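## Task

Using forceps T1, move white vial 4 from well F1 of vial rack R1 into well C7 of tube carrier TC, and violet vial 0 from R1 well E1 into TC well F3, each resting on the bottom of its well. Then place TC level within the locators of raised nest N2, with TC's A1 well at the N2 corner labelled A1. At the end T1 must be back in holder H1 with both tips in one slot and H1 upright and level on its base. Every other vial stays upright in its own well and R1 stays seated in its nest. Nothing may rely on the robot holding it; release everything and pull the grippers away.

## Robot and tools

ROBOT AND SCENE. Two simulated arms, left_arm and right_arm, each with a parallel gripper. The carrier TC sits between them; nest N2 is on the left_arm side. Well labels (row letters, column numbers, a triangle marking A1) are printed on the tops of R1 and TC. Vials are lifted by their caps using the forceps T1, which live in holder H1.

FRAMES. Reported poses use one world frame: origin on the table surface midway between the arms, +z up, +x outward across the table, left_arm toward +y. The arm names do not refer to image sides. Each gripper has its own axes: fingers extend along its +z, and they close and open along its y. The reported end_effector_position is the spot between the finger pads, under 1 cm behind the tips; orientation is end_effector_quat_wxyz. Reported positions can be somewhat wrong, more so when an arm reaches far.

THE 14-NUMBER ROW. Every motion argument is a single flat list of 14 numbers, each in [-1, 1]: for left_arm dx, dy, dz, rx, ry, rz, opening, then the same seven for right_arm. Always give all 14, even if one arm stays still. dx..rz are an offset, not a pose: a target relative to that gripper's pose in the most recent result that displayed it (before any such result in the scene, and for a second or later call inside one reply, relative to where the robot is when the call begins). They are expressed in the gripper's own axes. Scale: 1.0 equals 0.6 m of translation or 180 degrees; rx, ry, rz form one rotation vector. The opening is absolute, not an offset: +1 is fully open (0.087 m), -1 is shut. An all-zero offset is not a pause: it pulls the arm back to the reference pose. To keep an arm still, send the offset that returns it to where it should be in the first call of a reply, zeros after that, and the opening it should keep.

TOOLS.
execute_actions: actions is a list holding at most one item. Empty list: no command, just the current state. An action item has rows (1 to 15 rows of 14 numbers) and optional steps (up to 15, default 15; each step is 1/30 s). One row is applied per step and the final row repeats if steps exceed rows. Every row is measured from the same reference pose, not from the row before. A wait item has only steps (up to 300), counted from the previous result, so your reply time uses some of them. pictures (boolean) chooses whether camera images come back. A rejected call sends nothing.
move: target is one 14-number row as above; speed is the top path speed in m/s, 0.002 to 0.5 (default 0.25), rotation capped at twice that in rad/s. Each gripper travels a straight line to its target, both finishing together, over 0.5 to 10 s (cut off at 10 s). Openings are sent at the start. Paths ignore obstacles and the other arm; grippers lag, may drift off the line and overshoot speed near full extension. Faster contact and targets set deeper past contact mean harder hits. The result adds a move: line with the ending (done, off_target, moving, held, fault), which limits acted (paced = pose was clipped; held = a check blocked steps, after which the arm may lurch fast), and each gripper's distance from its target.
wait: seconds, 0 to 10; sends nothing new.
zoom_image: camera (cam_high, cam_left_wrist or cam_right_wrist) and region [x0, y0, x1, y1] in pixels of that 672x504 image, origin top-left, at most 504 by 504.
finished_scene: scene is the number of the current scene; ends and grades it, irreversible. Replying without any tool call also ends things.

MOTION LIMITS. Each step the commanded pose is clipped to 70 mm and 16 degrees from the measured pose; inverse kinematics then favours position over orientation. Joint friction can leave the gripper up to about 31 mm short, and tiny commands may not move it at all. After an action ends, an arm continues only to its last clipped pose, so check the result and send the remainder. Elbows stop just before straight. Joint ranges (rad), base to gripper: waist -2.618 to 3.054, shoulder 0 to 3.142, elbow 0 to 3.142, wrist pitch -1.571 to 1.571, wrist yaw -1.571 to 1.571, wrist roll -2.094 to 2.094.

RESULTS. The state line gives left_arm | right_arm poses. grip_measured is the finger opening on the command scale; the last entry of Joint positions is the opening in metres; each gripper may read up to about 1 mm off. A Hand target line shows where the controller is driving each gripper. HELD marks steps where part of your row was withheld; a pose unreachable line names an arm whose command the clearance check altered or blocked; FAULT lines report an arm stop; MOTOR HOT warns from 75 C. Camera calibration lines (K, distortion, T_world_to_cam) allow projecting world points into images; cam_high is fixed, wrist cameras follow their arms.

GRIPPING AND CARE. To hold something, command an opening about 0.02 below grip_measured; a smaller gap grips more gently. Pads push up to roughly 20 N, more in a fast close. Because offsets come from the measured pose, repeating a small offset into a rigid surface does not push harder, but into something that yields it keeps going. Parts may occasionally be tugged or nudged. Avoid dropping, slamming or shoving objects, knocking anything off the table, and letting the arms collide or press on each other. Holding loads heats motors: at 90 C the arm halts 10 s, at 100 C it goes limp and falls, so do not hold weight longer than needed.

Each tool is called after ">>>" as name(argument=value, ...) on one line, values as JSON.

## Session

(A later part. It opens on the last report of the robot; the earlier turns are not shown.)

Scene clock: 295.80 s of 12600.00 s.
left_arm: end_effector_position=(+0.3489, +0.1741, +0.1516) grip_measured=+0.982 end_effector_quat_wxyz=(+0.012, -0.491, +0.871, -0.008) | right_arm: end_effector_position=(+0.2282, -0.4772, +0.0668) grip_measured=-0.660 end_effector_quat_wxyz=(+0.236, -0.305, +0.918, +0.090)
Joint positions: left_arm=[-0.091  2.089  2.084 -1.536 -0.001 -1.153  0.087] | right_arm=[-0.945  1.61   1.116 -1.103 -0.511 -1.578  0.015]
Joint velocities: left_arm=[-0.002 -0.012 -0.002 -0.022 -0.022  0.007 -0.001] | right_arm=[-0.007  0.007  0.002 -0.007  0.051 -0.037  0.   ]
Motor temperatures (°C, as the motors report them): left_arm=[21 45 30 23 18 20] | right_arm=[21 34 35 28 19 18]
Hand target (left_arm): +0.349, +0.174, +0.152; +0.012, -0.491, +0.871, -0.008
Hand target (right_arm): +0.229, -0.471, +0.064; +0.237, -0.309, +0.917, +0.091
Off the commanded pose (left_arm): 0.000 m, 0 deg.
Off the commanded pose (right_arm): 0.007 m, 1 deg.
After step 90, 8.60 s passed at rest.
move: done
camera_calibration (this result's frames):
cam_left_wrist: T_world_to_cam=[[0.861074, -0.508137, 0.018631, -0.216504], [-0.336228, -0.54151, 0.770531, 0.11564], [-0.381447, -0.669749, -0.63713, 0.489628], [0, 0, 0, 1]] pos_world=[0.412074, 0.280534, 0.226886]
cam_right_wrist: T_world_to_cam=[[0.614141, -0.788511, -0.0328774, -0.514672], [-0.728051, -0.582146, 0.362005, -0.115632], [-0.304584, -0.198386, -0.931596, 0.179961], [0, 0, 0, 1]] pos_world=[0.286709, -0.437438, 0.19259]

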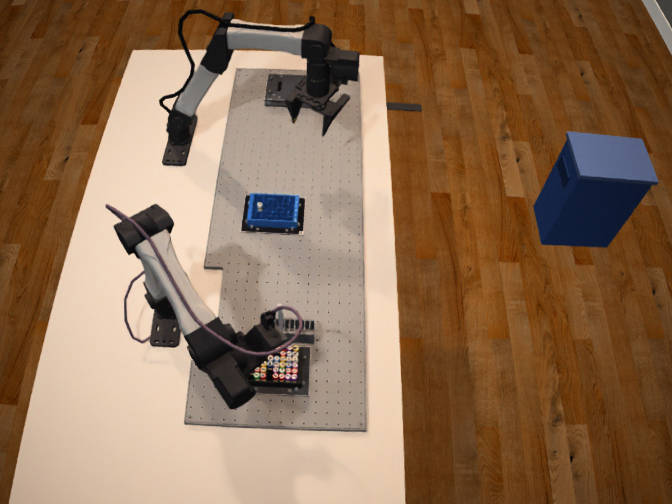

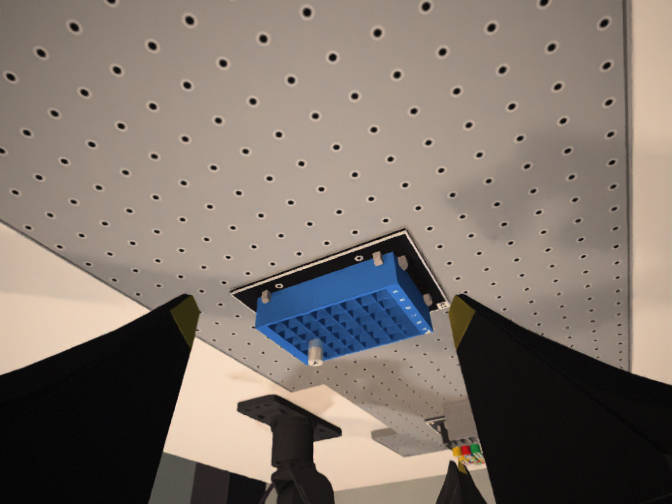

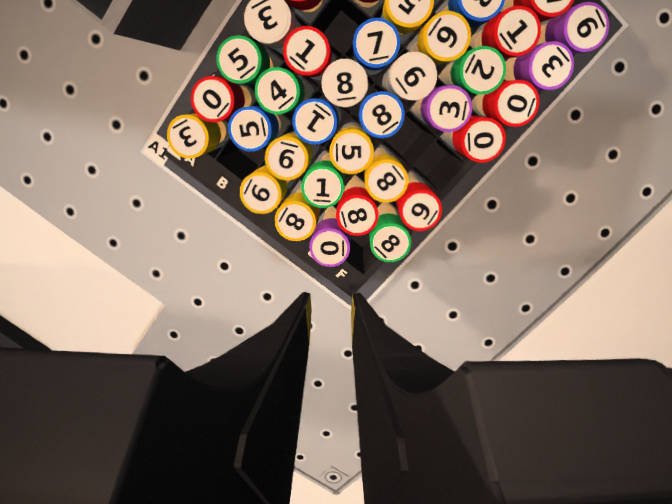

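>>> move(target=[0,0,0,0,0,0,1,-0.030,-0.012,-0.005,0.008,0,0,-0.66], speed=0.015)

Scene clock: 304.83 s of 12600.00 s.
left_arm: end_effector_position=(+0.3489, +0.1741, +0.1516) grip_measured=+0.982 end_effector_quat_wxyz=(+0.012, -0.491, +0.871, -0.008) | right_arm: end_effector_position=(+0.2342, -0.4670, +0.0669) grip_measured=-0.660 end_effector_quat_wxyz=(+0.232, -0.294, +0.922, +0.102)
Joint positions: left_arm=[-0.091  2.089  2.084 -1.536 -0.001 -1.153  0.087] | right_arm=[-0.904  1.61   1.116 -1.101 -0.511 -1.514  0.015]
Joint velocities: left_arm=[-0.002  0.007 -0.002 -0.081 -0.081 -0.007 -0.   ] | right_arm=[ 0.022  0.007  0.022  0.037  0.051  0.037 -0.   ]
Motor temperatures (°C, as the motors report them): left_arm=[21 45 30 23 18 20] | right_arm=[22 34 34 27 19 18]
Hand target (left_arm): +0.349, +0.174, +0.152; +0.012, -0.491, +0.871, -0.008
Hand target (right_arm): +0.244, -0.474, +0.078; +0.241, -0.302, +0.919, +0.079
Off the commanded pose (left_arm): 0.000 m, 0 deg.
Off the commanded pose (right_arm): 0.017 m, 3 deg.
After step 90, 4.50 s passed at rest.
move: off_target (right_arm)
camera_calibration (this result's frames):
cam_left_wrist: T_world_to_cam=[[0.861074, -0.508137, 0.018631, -0.216504], [-0.336228, -0.54151, 0.770531, 0.11564], [-0.381447, -0.669749, -0.63713, 0.489628], [0, 0, 0, 1]] pos_world=[0.412074, 0.280534, 0.226886]
cam_right_wrist: T_world_to_cam=[[0.601277, -0.79658, -0.0626587, -0.509135], [-0.729774, -0.579399, 0.362941, -0.10376], [-0.325416, -0.172501, -0.929703, 0.200727], [0, 0, 0, 1]] pos_world=[0.29573, -0.431059, 0.192373]

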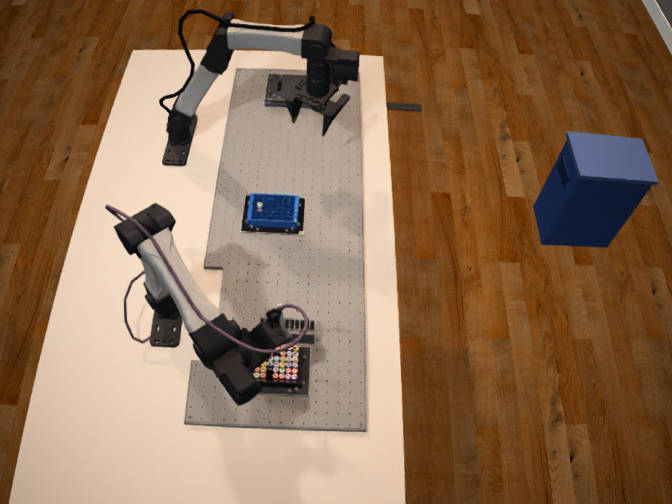

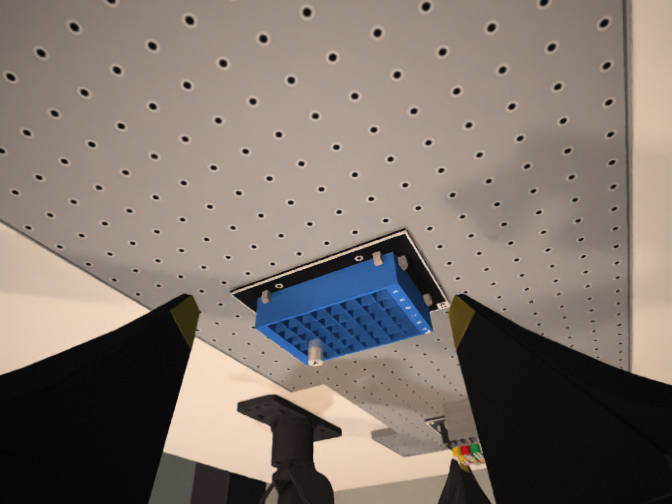

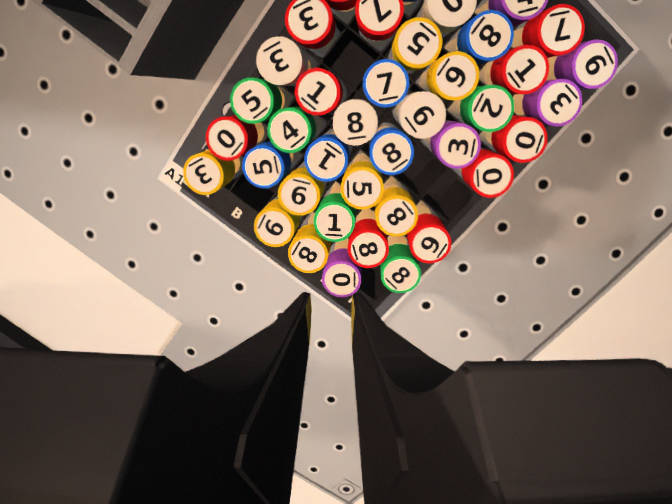

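>>> move(target=[0,0,0,0,0,0,1,-0.008,-0.030,-0.024,0.019,0,-0.011,-0.66], speed=0.015)

Scene clock: 318.90 s of 12600.00 s.
left_arm: end_effector_position=(+0.3489, +0.1741, +0.1516) grip_measured=+0.982 end_effector_quat_wxyz=(+0.012, -0.491, +0.871, -0.008) | right_arm: end_effector_position=(+0.2407, -0.4751, +0.0748) grip_measured=-0.660 end_effector_quat_wxyz=(+0.238, -0.301, +0.919, +0.086)
Joint positions: left_arm=[-0.091  2.089  2.084 -1.536 -0.001 -1.153  0.087] | right_arm=[-0.904  1.61   1.149 -1.101 -0.511 -1.52   0.015]
Joint velocities: left_arm=[ 0.012 -0.012 -0.007 -0.037 -0.081 -0.007  0.001] | right_arm=[-0.027  0.012 -0.007 -0.007  0.022  0.037 -0.001]
Motor temperatures (°C, as the motors report them): left_arm=[21 45 30 23 18 20] | right_arm=[22 35 35 27 19 18]
Hand target (left_arm): +0.349, +0.174, +0.152; +0.012, -0.491, +0.871, -0.008
Hand target (right_arm): +0.243, -0.484, +0.081; +0.242, -0.303, +0.919, +0.070
Off the commanded pose (left_arm): 0.000 m, 0 deg.
Off the commanded pose (right_arm): 0.011 m, 2 deg.
After step 90, 8.50 s passed at rest.
move: off_target (right_arm)
camera_calibration (this result's frames):
cam_left_wrist: T_world_to_cam=[[0.861074, -0.508137, 0.018631, -0.216504], [-0.336228, -0.54151, 0.770531, 0.11564], [-0.381447, -0.669749, -0.63713, 0.489628], [0, 0, 0, 1]] pos_world=[0.412074, 0.280534, 0.226886]
cam_right_wrist: T_world_to_cam=[[0.607059, -0.794213, -0.0265498, -0.521922], [-0.734594, -0.573604, 0.362424, -0.102591], [-0.303071, -0.200509, -0.931635, 0.190262], [0, 0, 0, 1]] pos_world=[0.299138, -0.435215, 0.20058]

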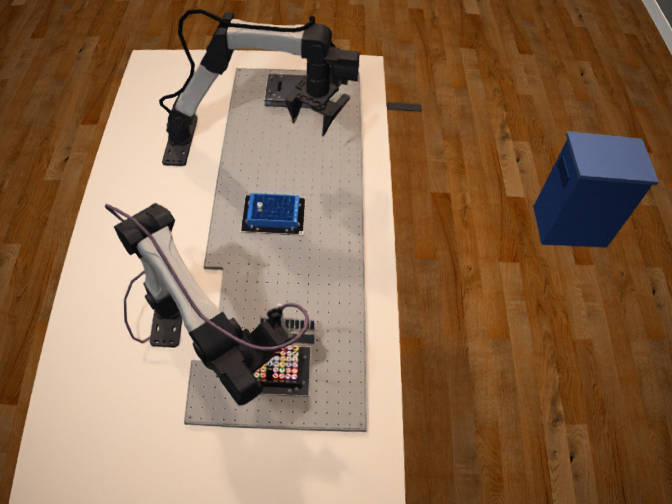

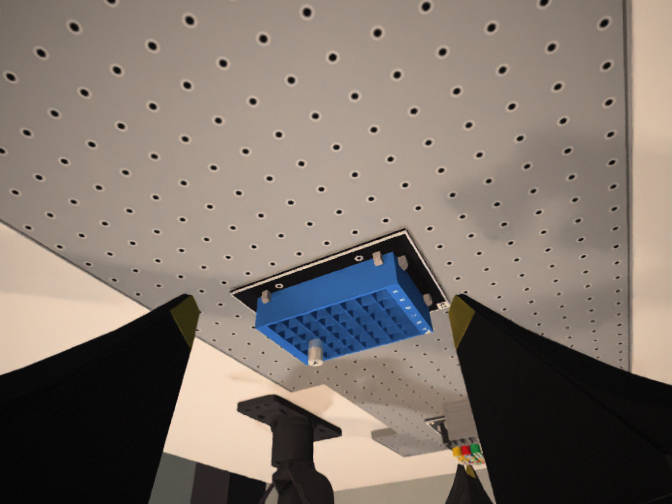

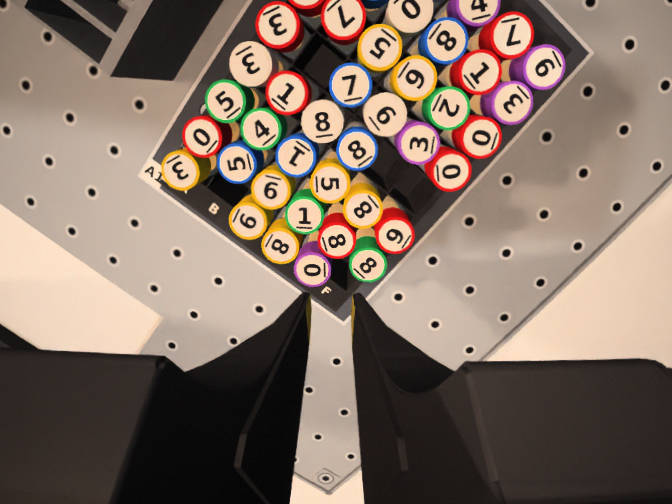

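>>> move(target=[0,0,0,0,0,0,1,0,0.015,0,-0.011,0,0.006,-0.66], speed=0.015)

Scene clock: 332.10 s of 12600.00 s.
left_arm: end_effector_position=(+0.3489, +0.1741, +0.1516) grip_measured=+0.982 end_effector_quat_wxyz=(+0.012, -0.491, +0.871, -0.008) | right_arm: end_effector_position=(+0.2373, -0.4708, +0.0748) grip_measured=-0.660 end_effector_quat_wxyz=(+0.234, -0.299, +0.920, +0.096)
Joint positions: left_arm=[-0.091  2.089  2.084 -1.536 -0.001 -1.153  0.087] | right_arm=[-0.904  1.61   1.149 -1.123 -0.511 -1.521  0.015]
Joint velocities: left_arm=[-0.012  0.007  0.002 -0.022 -0.022 -0.051  0.001] | right_arm=[-0.027 -0.002 -0.007  0.007 -0.022 -0.022  0.   ]
Motor temperatures (°C, as the motors report them): left_arm=[21 45 30 23 18 20] | right_arm=[22 35 36 27 19 18]
Hand target (left_arm): +0.349, +0.174, +0.152; +0.012, -0.491, +0.871, -0.008
Hand target (right_arm): +0.235, -0.468, +0.075; +0.232, -0.297, +0.921, +0.104
Off the commanded pose (left_arm): 0.000 m, 0 deg.
Off the commanded pose (right_arm): 0.004 m, 1 deg.
After step 90, 8.67 s passed at rest.
move: done
camera_calibration (this result's frames):
cam_left_wrist: T_world_to_cam=[[0.861074, -0.508137, 0.018631, -0.216504], [-0.336228, -0.54151, 0.770531, 0.11564], [-0.381447, -0.669749, -0.63713, 0.489628], [0, 0, 0, 1]] pos_world=[0.412074, 0.280534, 0.226886]
cam_right_wrist: T_world_to_cam=[[0.606805, -0.793372, -0.048464, -0.51437], [-0.729393, -0.580027, 0.362704, -0.106983], [-0.31587, -0.184741, -0.930643, 0.20051], [0, 0, 0, 1]] pos_world=[0.297424, -0.433098, 0.200478]

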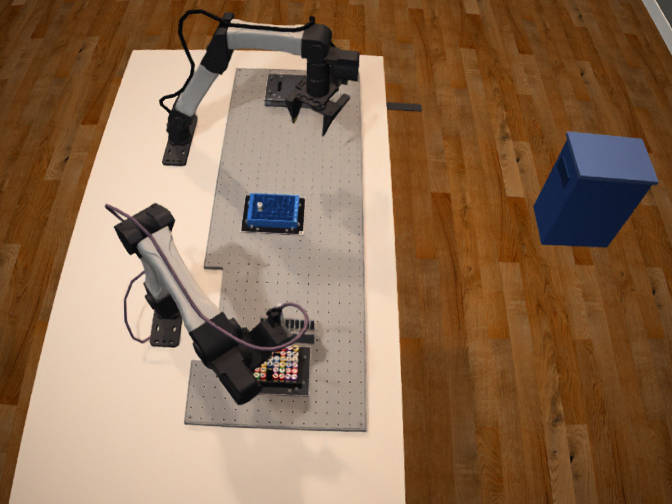

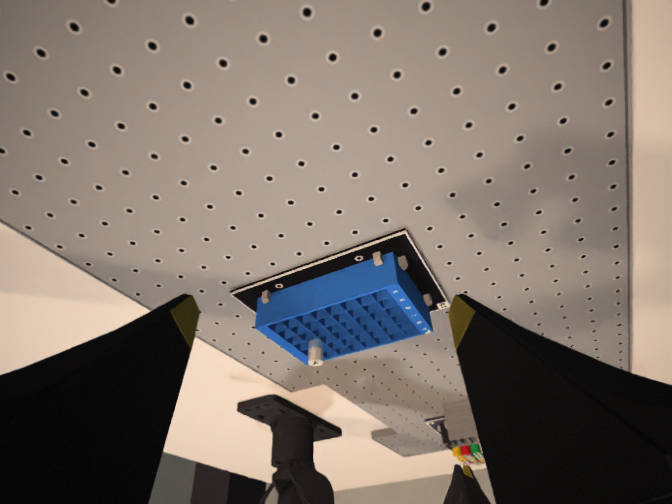

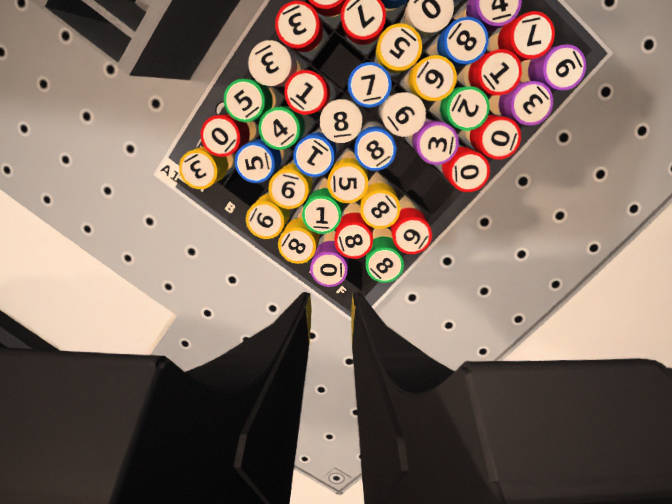

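>>> move(target=[0,0,0,0,0,0,1,-0.018,-0.005,0.015,0.007,0,-0.004,-0.66], speed=0.012)

Scene clock: 347.37 s of 12600.00 s.
left_arm: end_effector_position=(+0.3489, +0.1741, +0.1516) grip_measured=+0.982 end_effector_quat_wxyz=(+0.012, -0.491, +0.871, -0.008) | right_arm: end_effector_position=(+0.2462, -0.4677, +0.0746) grip_measured=-0.660 end_effector_quat_wxyz=(+0.233, -0.295, +0.922, +0.092)
Joint positions: left_arm=[-0.091  2.089  2.084 -1.536 -0.001 -1.153  0.087] | right_arm=[-0.869  1.61   1.149 -1.095 -0.507 -1.471  0.015]
Joint velocities: left_arm=[ 0.027  0.007  0.002  0.022 -0.095  0.037 -0.001] | right_arm=[ 0.012  0.032 -0.017  0.007 -0.066  0.007  0.   ]
Motor temperatures (°C, as the motors report them): left_arm=[21 45 30 23 18 20] | right_arm=[21 35 35 26 19 18]
Hand target (left_arm): +0.349, +0.174, +0.152; +0.012, -0.491, +0.871, -0.008
Hand target (right_arm): +0.250, -0.465, +0.072; +0.238, -0.302, +0.919, +0.086
Off the commanded pose (left_arm): 0.000 m, 0 deg.
Off the commanded pose (right_arm): 0.005 m, 1 deg.
After step 90, 10.83 s passed at rest.
move: done
camera_calibration (this result's frames):
cam_left_wrist: T_world_to_cam=[[0.861074, -0.508137, 0.018631, -0.216504], [-0.336228, -0.54151, 0.770531, 0.11564], [-0.381447, -0.669749, -0.63713, 0.489628], [0, 0, 0, 1]] pos_world=[0.412074, 0.280534, 0.226886]
cam_right_wrist: T_world_to_cam=[[0.59995, -0.798836, -0.0438346, -0.518491], [-0.734225, -0.571531, 0.366422, -0.0936437], [-0.317764, -0.187651, -0.929415, 0.202741], [0, 0, 0, 1]] pos_world=[0.306737, -0.429665, 0.200016]

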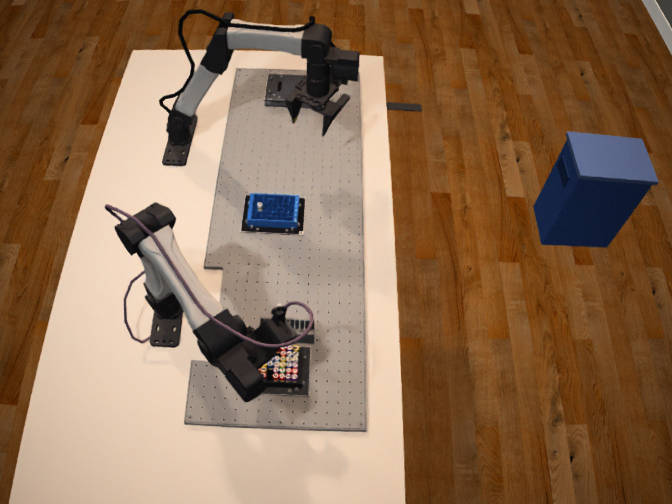

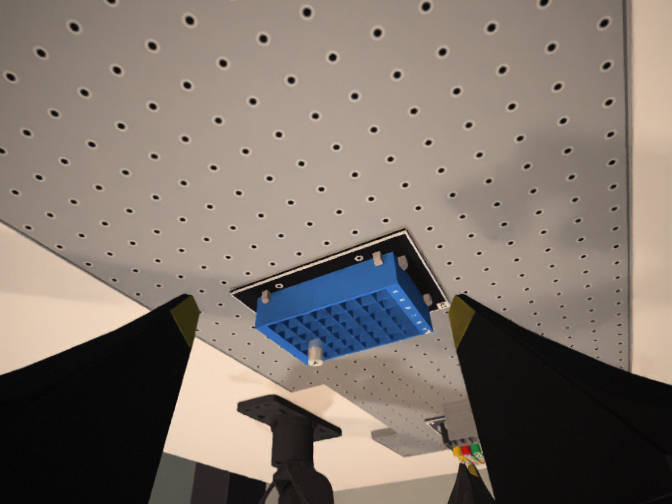

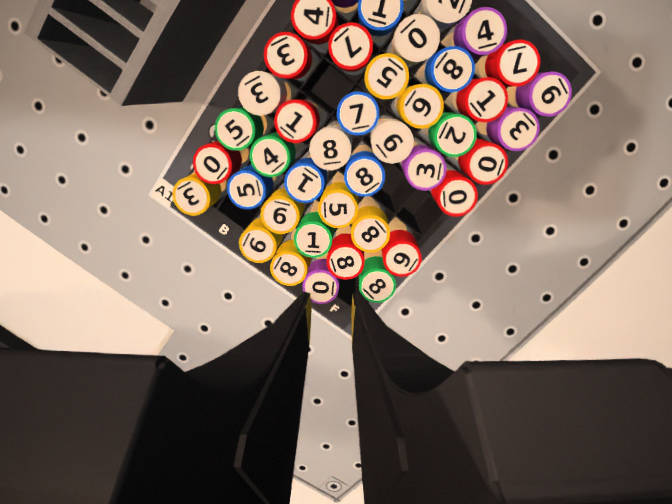

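>>> move(target=[0,0,0,0,0,0,1,0,0.012,0,-0.009,0,0.005,-0.64], speed=0.012)

>>> zoom_image(camera="cam_right_wrist", region=[240,200,440,360])

Scene clock: 354.63 s of 12600.00 s.
left_arm: end_effector_position=(+0.3489, +0.1741, +0.1516) grip_measured=+0.982 end_effector_quat_wxyz=(+0.012, -0.491, +0.871, -0.008) | right_arm: end_effector_position=(+0.2436, -0.4647, +0.0746) grip_measured=-0.640 end_effector_quat_wxyz=(+0.230, -0.293, +0.923, +0.100)
Joint positions: left_arm=[-0.091  2.089  2.084 -1.536 -0.001 -1.153  0.087] | right_arm=[-0.869  1.61   1.149 -1.11  -0.507 -1.469  0.016]
Joint velocities: left_arm=[ 0.017 -0.007  0.002 -0.022  0.007  0.022 -0.001] | right_arm=[ 0.017 -0.002  0.002  0.022  0.007 -0.007 -0.001]
Motor temperatures (°C, as the motors report them): left_arm=[21 45 30 23 18 20] | right_arm=[21 35 35 26 19 18]
Hand target (left_arm): +0.349, +0.174, +0.152; +0.012, -0.491, +0.871, -0.008
Hand target (right_arm): +0.242, -0.462, +0.075; +0.228, -0.291, +0.923, +0.107
Off the commanded pose (left_arm): 0.000 m, 0 deg.
Off the commanded pose (right_arm): 0.003 m, 1 deg.
After step 90, 2.73 s passed at rest.
move: done
camera_calibration (this result's frames):
cam_left_wrist: T_world_to_cam=[[0.861074, -0.508137, 0.018631, -0.216504], [-0.336228, -0.54151, 0.770531, 0.11564], [-0.381447, -0.669749, -0.63713, 0.489628], [0, 0, 0, 1]] pos_world=[0.412074, 0.280534, 0.226886]
cam_right_wrist: T_world_to_cam=[[0.598034, -0.799198, -0.0603081, -0.513029], [-0.731091, -0.574806, 0.367566, -0.0962764], [-0.328423, -0.175726, -0.92804, 0.210508], [0, 0, 0, 1]] pos_world=[0.305558, -0.428361, 0.199808]

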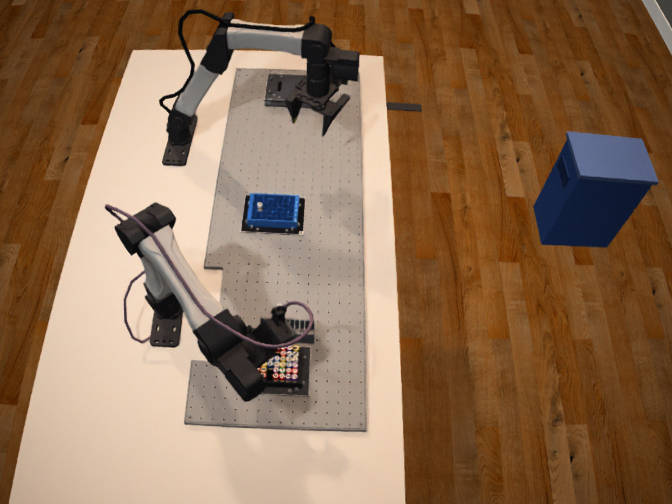

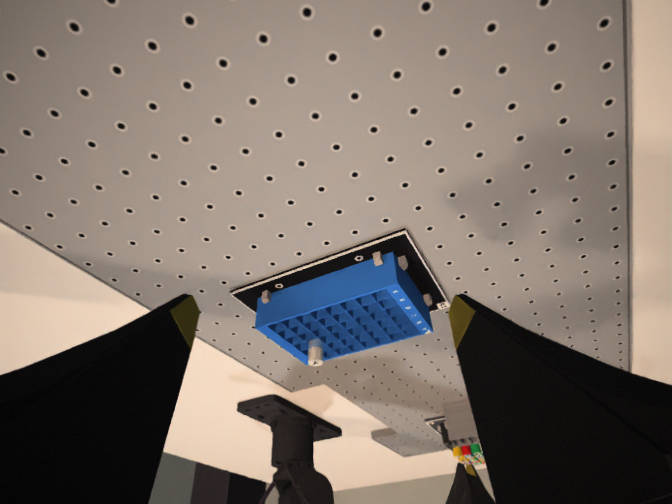

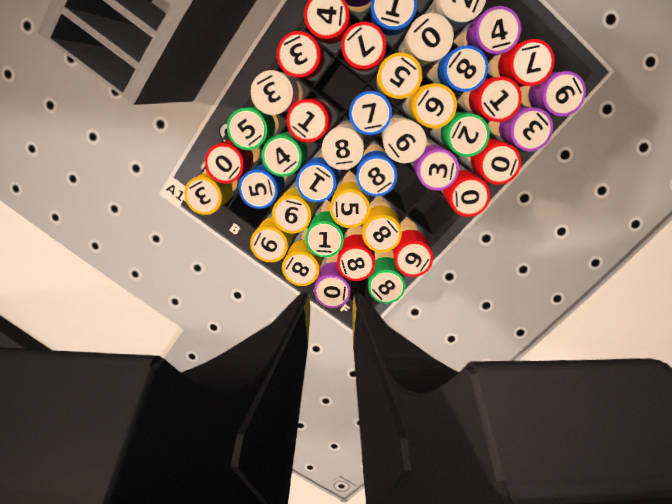

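Region (240, 200, 440, 360) of cam_right_wrist's 672x504 image, scaled by 2.520, with more detail than that image has; it fills the top 403 rows of this view, and the rest is white.

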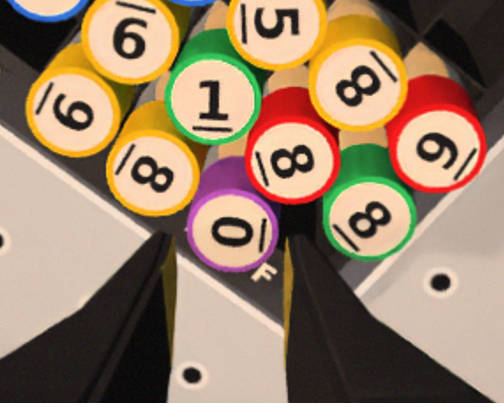

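Forward ~4 mm.

>>> move(target=[0,0,0,0,0,0,1,-0.012,-0.002,0.008,0.003,0,-0.002,-0.67], speed=0.012)

>>> zoom_image(camera="cam_right_wrist", region=[240,200,440,360])

Scene clock: 361.20 s of 12600.00 s.
left_arm: end_effector_position=(+0.3489, +0.1741, +0.1516) grip_measured=+0.982 end_effector_quat_wxyz=(+0.012, -0.491, +0.871, -0.008) | right_arm: end_effector_position=(+0.2481, -0.4620, +0.0747) grip_measured=-0.670 end_effector_quat_wxyz=(+0.230, -0.291, +0.923, +0.099)
Joint positions: left_arm=[-0.091  2.089  2.084 -1.536 -0.001 -1.153  0.087] | right_arm=[-0.85   1.61   1.149 -1.099 -0.507 -1.444  0.014]
Joint velocities: left_arm=[-0.002 -0.002  0.007  0.051  0.037 -0.007 -0.001] | right_arm=[-0.012  0.007 -0.012 -0.051  0.022 -0.022  0.001]
Motor temperatures (°C, as the motors report them): left_arm=[21 45 30 23 18 20] | right_arm=[21 35 35 26 19 18]
Hand target (left_arm): +0.349, +0.174, +0.152; +0.012, -0.491, +0.871, -0.008
Hand target (right_arm): +0.251, -0.460, +0.074; +0.232, -0.295, +0.922, +0.095
Off the commanded pose (left_arm): 0.000 m, 0 deg.
Off the commanded pose (right_arm): 0.004 m, 1 deg.
After step 90, 2.60 s passed at rest.
move: done
camera_calibration (this result's frames):
cam_left_wrist: T_world_to_cam=[[0.861074, -0.508137, 0.018631, -0.216504], [-0.336228, -0.54151, 0.770531, 0.11564], [-0.381447, -0.669749, -0.63713, 0.489628], [0, 0, 0, 1]] pos_world=[0.412074, 0.280534, 0.226886]
cam_right_wrist: T_world_to_cam=[[0.595092, -0.801347, -0.0608936, -0.513766], [-0.733083, -0.572322, 0.367475, -0.0897428], [-0.329326, -0.174041, -0.928038, 0.213493], [0, 0, 0, 1]] pos_world=[0.310258, -0.42591, 0.199823]

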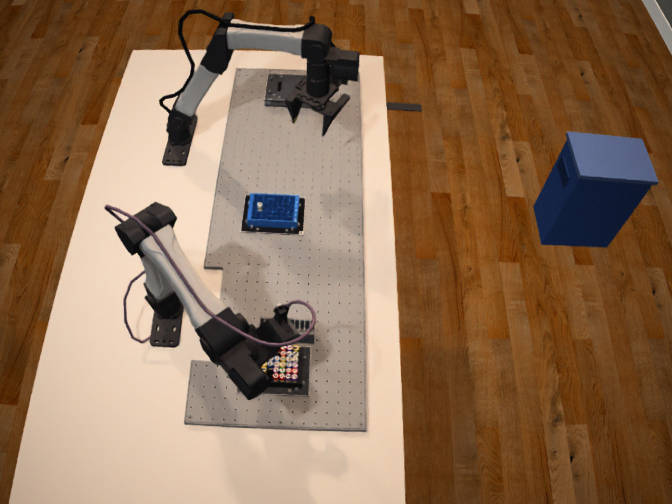

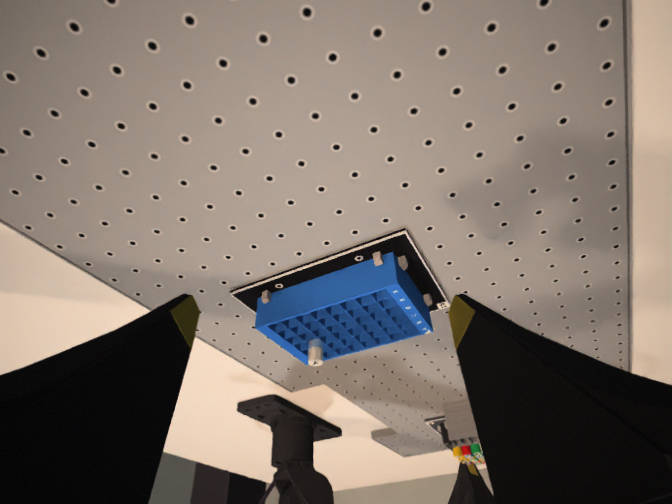

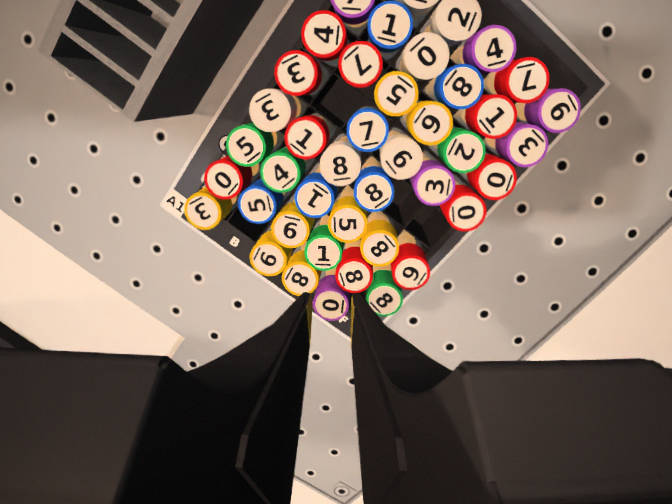

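Region (240, 200, 440, 360) of cam_right_wrist's 672x504 image, scaled by 2.520, with more detail than that image has; it fills the top 403 rows of this view, and the rest is white.

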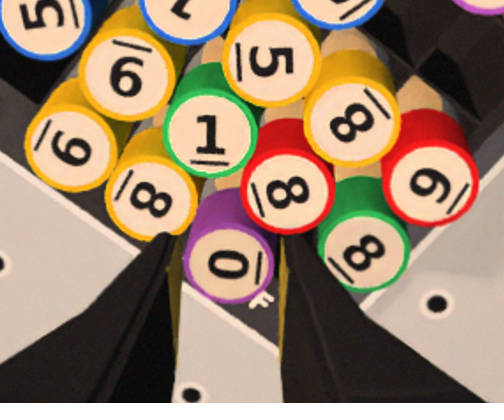

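>>> move(target=[0,0,0,0,0,0,1,0,0,0,0,0,0,-0.78])

>>> move(target=[0,0,0,0,0,0,1,-0.024,-0.002,-0.044,0.004,0,-0.002,-0.78], speed=0.02)

Scene clock: 367.90 s of 12600.00 s.
left_arm: end_effector_position=(+0.3489, +0.1741, +0.1516) grip_measured=+0.982 end_effector_quat_wxyz=(+0.012, -0.491, +0.871, -0.008) | right_arm: end_effector_position=(+0.2481, -0.4620, +0.0747) grip_measured=-0.774 end_effector_quat_wxyz=(+0.230, -0.290, +0.924, +0.099)
Joint positions: left_arm=[-0.091  2.089  2.084 -1.536 -0.001 -1.153  0.087] | right_arm=[-0.85   1.61   1.149 -1.098 -0.507 -1.442  0.01 ]
Joint velocities: left_arm=[-0.012 -0.007 -0.012  0.037  0.037  0.022 -0.   ] | right_arm=[ 0.007 -0.002 -0.002  0.051  0.007 -0.007 -0.   ]
Motor temperatures (°C, as the motors report them): left_arm=[21 46 30 23 18 20] | right_arm=[21 35 34 26 19 18]
Hand target (left_arm): +0.349, +0.174, +0.152; +0.012, -0.491, +0.871, -0.008
Hand target (right_arm): +0.248, -0.462, +0.075; +0.230, -0.291, +0.923, +0.099
Off the commanded pose (left_arm): 0.000 m, 0 deg.
Off the commanded pose (right_arm): 0.000 m, 0 deg.
After step 90, 3.00 s passed at rest.
move: done
camera_calibration (this result's frames):
cam_left_wrist: T_world_to_cam=[[0.861074, -0.508137, 0.018631, -0.216504], [-0.336228, -0.54151, 0.770531, 0.11564], [-0.381447, -0.669749, -0.63713, 0.489628], [0, 0, 0, 1]] pos_world=[0.412074, 0.280534, 0.226886]
cam_right_wrist: T_world_to_cam=[[0.593733, -0.802313, -0.0614361, -0.513849], [-0.733908, -0.571252, 0.367493, -0.0890371], [-0.32994, -0.173104, -0.927995, 0.214082], [0, 0, 0, 1]] pos_world=[0.310379, -0.426072, 0.199819]

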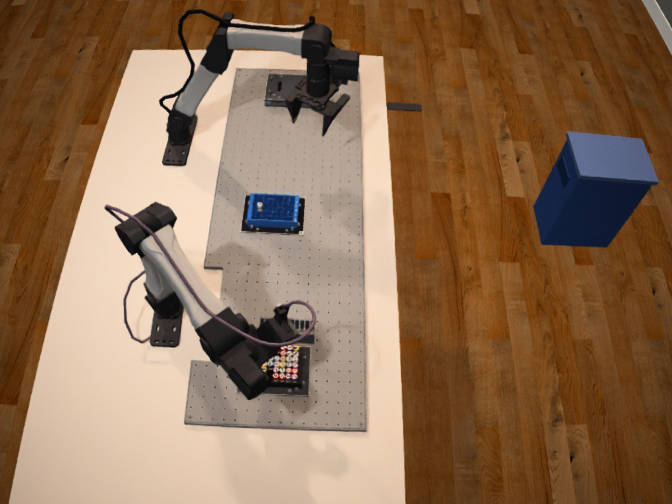

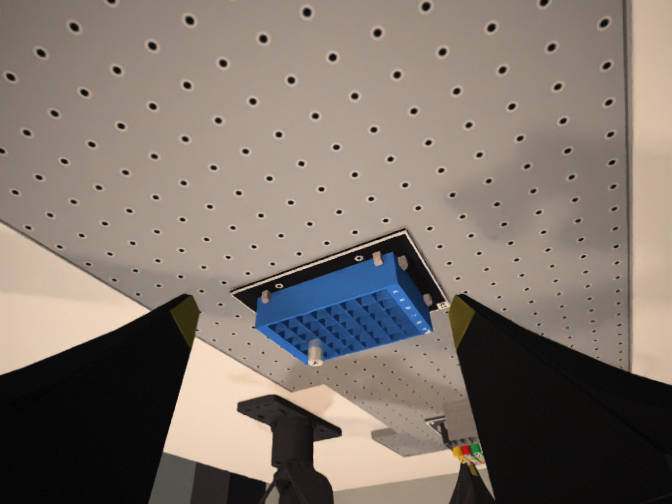

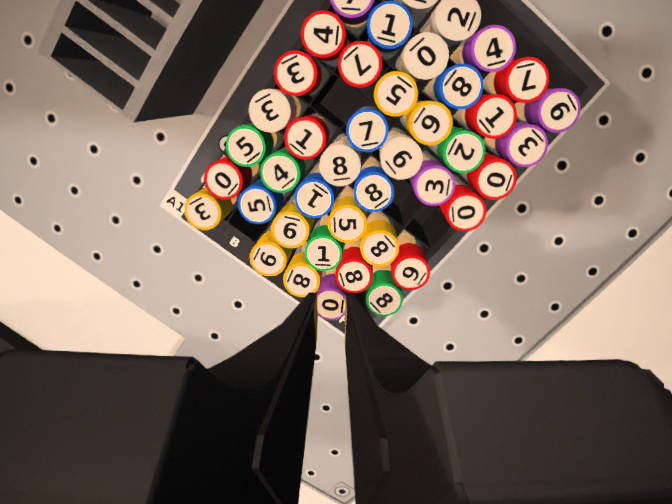

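Scene clock: 369.67 s of 12600.00 s.
left_arm: end_effector_position=(+0.3489, +0.1741, +0.1516) grip_measured=+0.982 end_effector_quat_wxyz=(+0.012, -0.491, +0.871, -0.008) | right_arm: end_effector_position=(+0.2484, -0.4623, +0.0963) grip_measured=-0.775 end_effector_quat_wxyz=(+0.229, -0.290, +0.924, +0.101)
Joint positions: left_arm=[-0.091  2.089  2.084 -1.536 -0.001 -1.153  0.087] | right_arm=[-0.85   1.6    1.227 -1.189 -0.507 -1.442  0.01 ]
Joint velocities: left_arm=[-0.017  0.007 -0.007 -0.007 -0.066 -0.037  0.   ] | right_arm=[ 0.002  0.002  0.002  0.037  0.022 -0.007  0.   ]
Motor temperatures (°C, as the motors report them): left_arm=[21 46 30 23 18 20] | right_arm=[21 35 34 26 19 18]
Hand target (left_arm): +0.349, +0.174, +0.152; +0.012, -0.491, +0.871, -0.008
Hand target (right_arm): +0.250, -0.464, +0.104; +0.232, -0.292, +0.923, +0.093
Off the commanded pose (left_arm): 0.000 m, 0 deg.
Off the commanded pose (right_arm): 0.009 m, 1 deg.
move: done
camera_calibration (this result's frames):
cam_left_wrist: T_world_to_cam=[[0.861074, -0.508137, 0.018631, -0.216504], [-0.336228, -0.54151, 0.770531, 0.11564], [-0.381447, -0.669749, -0.63713, 0.489628], [0, 0, 0, 1]] pos_world=[0.412074, 0.280534, 0.226886]
cam_right_wrist: T_world_to_cam=[[0.593588, -0.802152, -0.0648462, -0.512564], [-0.733062, -0.572188, 0.367724, -0.0976385], [-0.332075, -0.17074, -0.927671, 0.235844], [0, 0, 0, 1]] pos_world=[0.310995, -0.426754, 0.221452]

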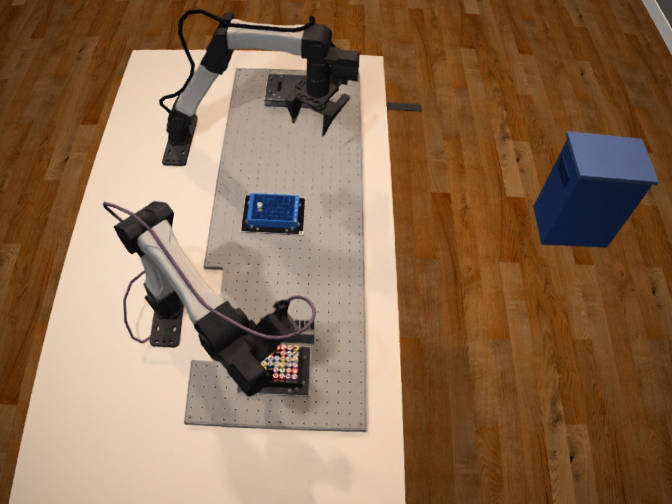

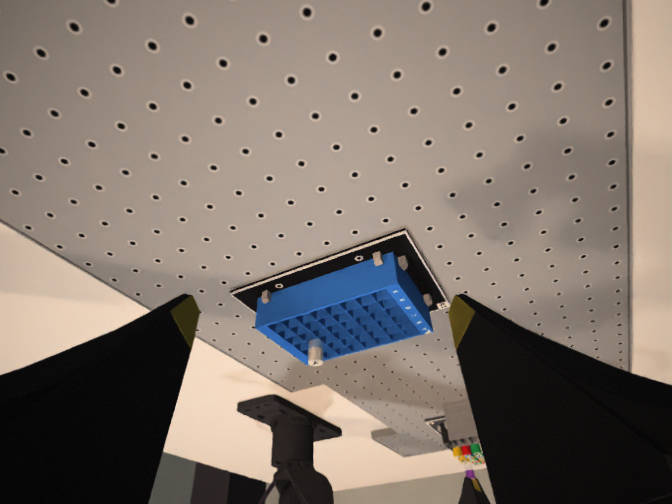

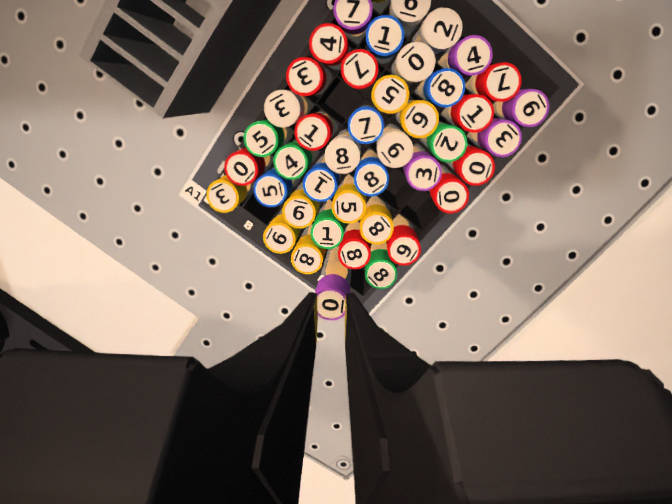

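>>> move(target=[0,0,0,0,0,0,1,0.026,0.004,0.04,-0.005,0,0.003,-0.78], speed=0.015)

>>> move(target=[0,0,0,0,0,0,1,0.012,0,-0.004,0,0,0,-0.68], speed=0.012)

Scene clock: 392.10 s of 12600.00 s.
left_arm: end_effector_position=(+0.3489, +0.1741, +0.1516) grip_measured=+0.982 end_effector_quat_wxyz=(+0.012, -0.491, +0.871, -0.008) | right_arm: end_effector_position=(+0.2478, -0.4617, +0.0795) grip_measured=-0.775 end_effector_quat_wxyz=(+0.231, -0.291, +0.923, +0.097)
Joint positions: left_arm=[-0.091  2.089  2.084 -1.536 -0.001 -1.153  0.087] | right_arm=[-0.85   1.6    1.159 -1.113 -0.507 -1.443  0.01 ]
Joint velocities: left_arm=[ 0.002  0.007 -0.022  0.022 -0.051 -0.037  0.   ] | right_arm=[ 0.002 -0.002  0.002  0.066  0.051 -0.051  0.   ]
Motor temperatures (°C, as the motors report them): left_arm=[21 46 30 23 18 20] | right_arm=[21 36 36 25 19 18]
Hand target (left_arm): +0.349, +0.174, +0.152; +0.012, -0.491, +0.871, -0.008
Hand target (right_arm): +0.244, -0.460, +0.068; +0.227, -0.287, +0.924, +0.109
Off the commanded pose (left_arm): 0.000 m, 0 deg.
Off the commanded pose (right_arm): 0.012 m, 2 deg.
After step 90, 17.30 s passed at rest.
move: off_target (right_arm)
camera_calibration (this result's frames):
cam_left_wrist: T_world_to_cam=[[0.861074, -0.508137, 0.018631, -0.216504], [-0.336228, -0.54151, 0.770531, 0.11564], [-0.381447, -0.669749, -0.63713, 0.489628], [0, 0, 0, 1]] pos_world=[0.412074, 0.280534, 0.226886]
cam_right_wrist: T_world_to_cam=[[0.594998, -0.801737, -0.0565292, -0.513602], [-0.734356, -0.570881, 0.367174, -0.0905535], [-0.326648, -0.176955, -0.928433, 0.216008], [0, 0, 0, 1]] pos_world=[0.309652, -0.425245, 0.204764]

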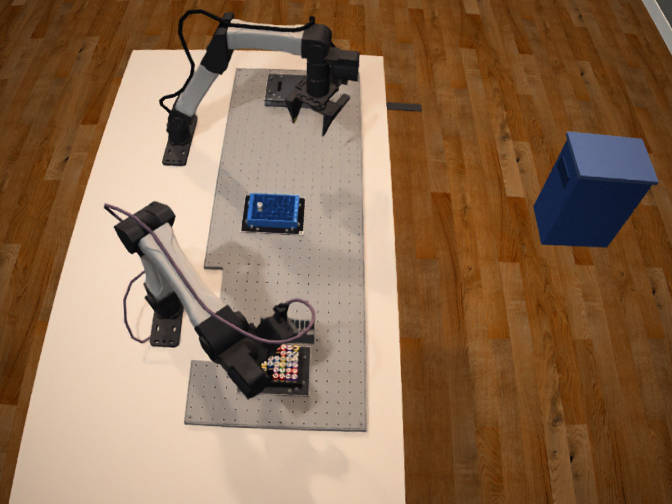

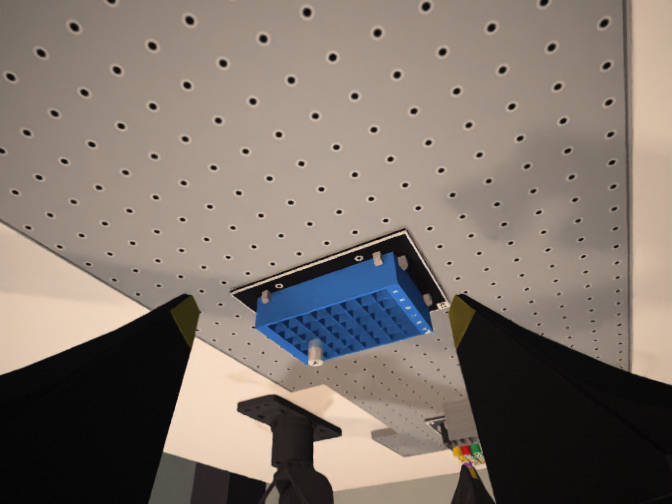

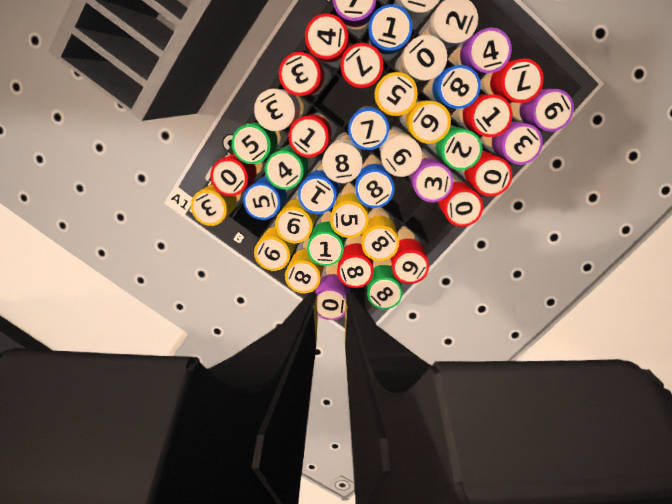

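Scene clock: 392.97 s of 12600.00 s.
left_arm: end_effector_position=(+0.3489, +0.1741, +0.1516) grip_measured=+0.982 end_effector_quat_wxyz=(+0.012, -0.491, +0.871, -0.008) | right_arm: end_effector_position=(+0.2457, -0.4659, +0.0795) grip_measured=-0.680 end_effector_quat_wxyz=(+0.233, -0.294, +0.922, +0.093)
Joint positions: left_arm=[-0.091  2.089  2.084 -1.536 -0.001 -1.153  0.087] | right_arm=[-0.866  1.6    1.159 -1.113 -0.507 -1.466  0.014]
Joint velocities: left_arm=[ 0.007  0.007 -0.007  0.007  0.066  0.037  0.   ] | right_arm=[ 0.022  0.007 -0.007 -0.022  0.066  0.037 -0.   ]
Motor temperatures (°C, as the motors report them): left_arm=[21 46 30 23 18 20] | right_arm=[21 36 36 25 19 18]
Hand target (left_arm): +0.349, +0.174, +0.152; +0.012, -0.491, +0.871, -0.008
Hand target (right_arm): +0.242, -0.466, +0.078; +0.231, -0.291, +0.923, +0.097
Off the commanded pose (left_arm): 0.000 m, 0 deg.
Off the commanded pose (right_arm): 0.004 m, 1 deg.
move: done
camera_calibration (this result's frames):
cam_left_wrist: T_world_to_cam=[[0.861074, -0.508137, 0.018631, -0.216504], [-0.336228, -0.54151, 0.770531, 0.11564], [-0.381447, -0.669749, -0.63713, 0.489628], [0, 0, 0, 1]] pos_world=[0.412074, 0.280534, 0.226886]
cam_right_wrist: T_world_to_cam=[[0.598316, -0.799949, -0.0458194, -0.516496], [-0.734773, -0.570578, 0.366808, -0.0942304], [-0.319571, -0.1858, -0.929168, 0.208731], [0, 0, 0, 1]] pos_world=[0.306494, -0.428154, 0.204845]

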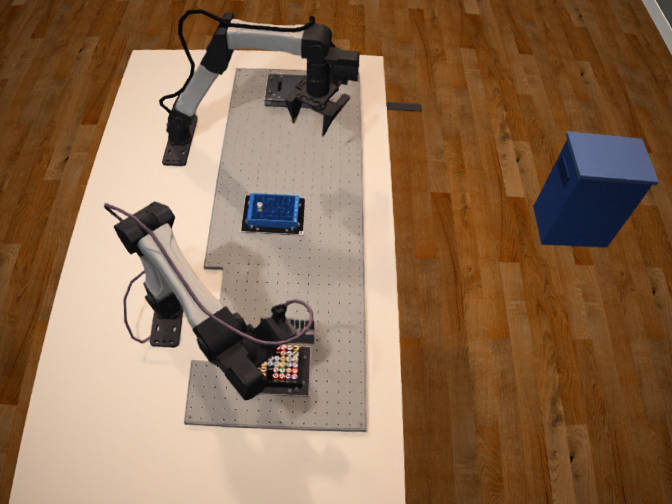

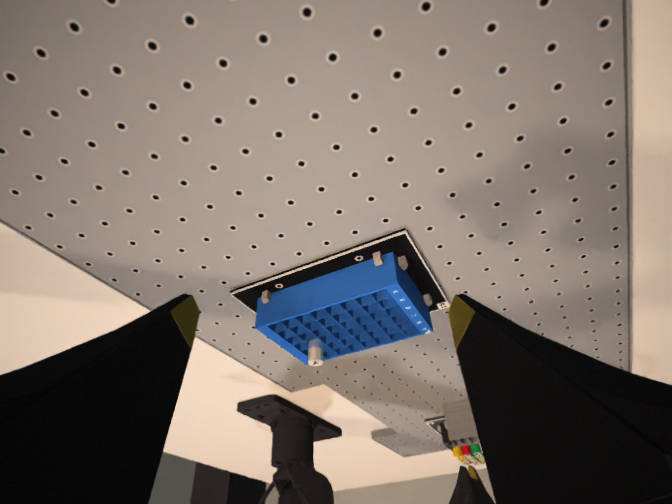

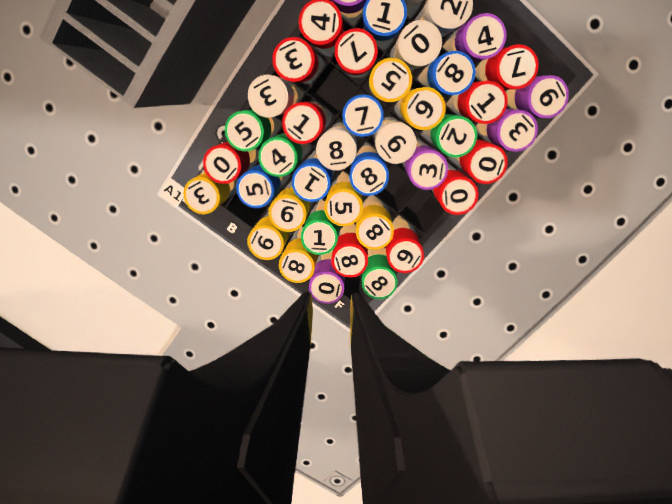

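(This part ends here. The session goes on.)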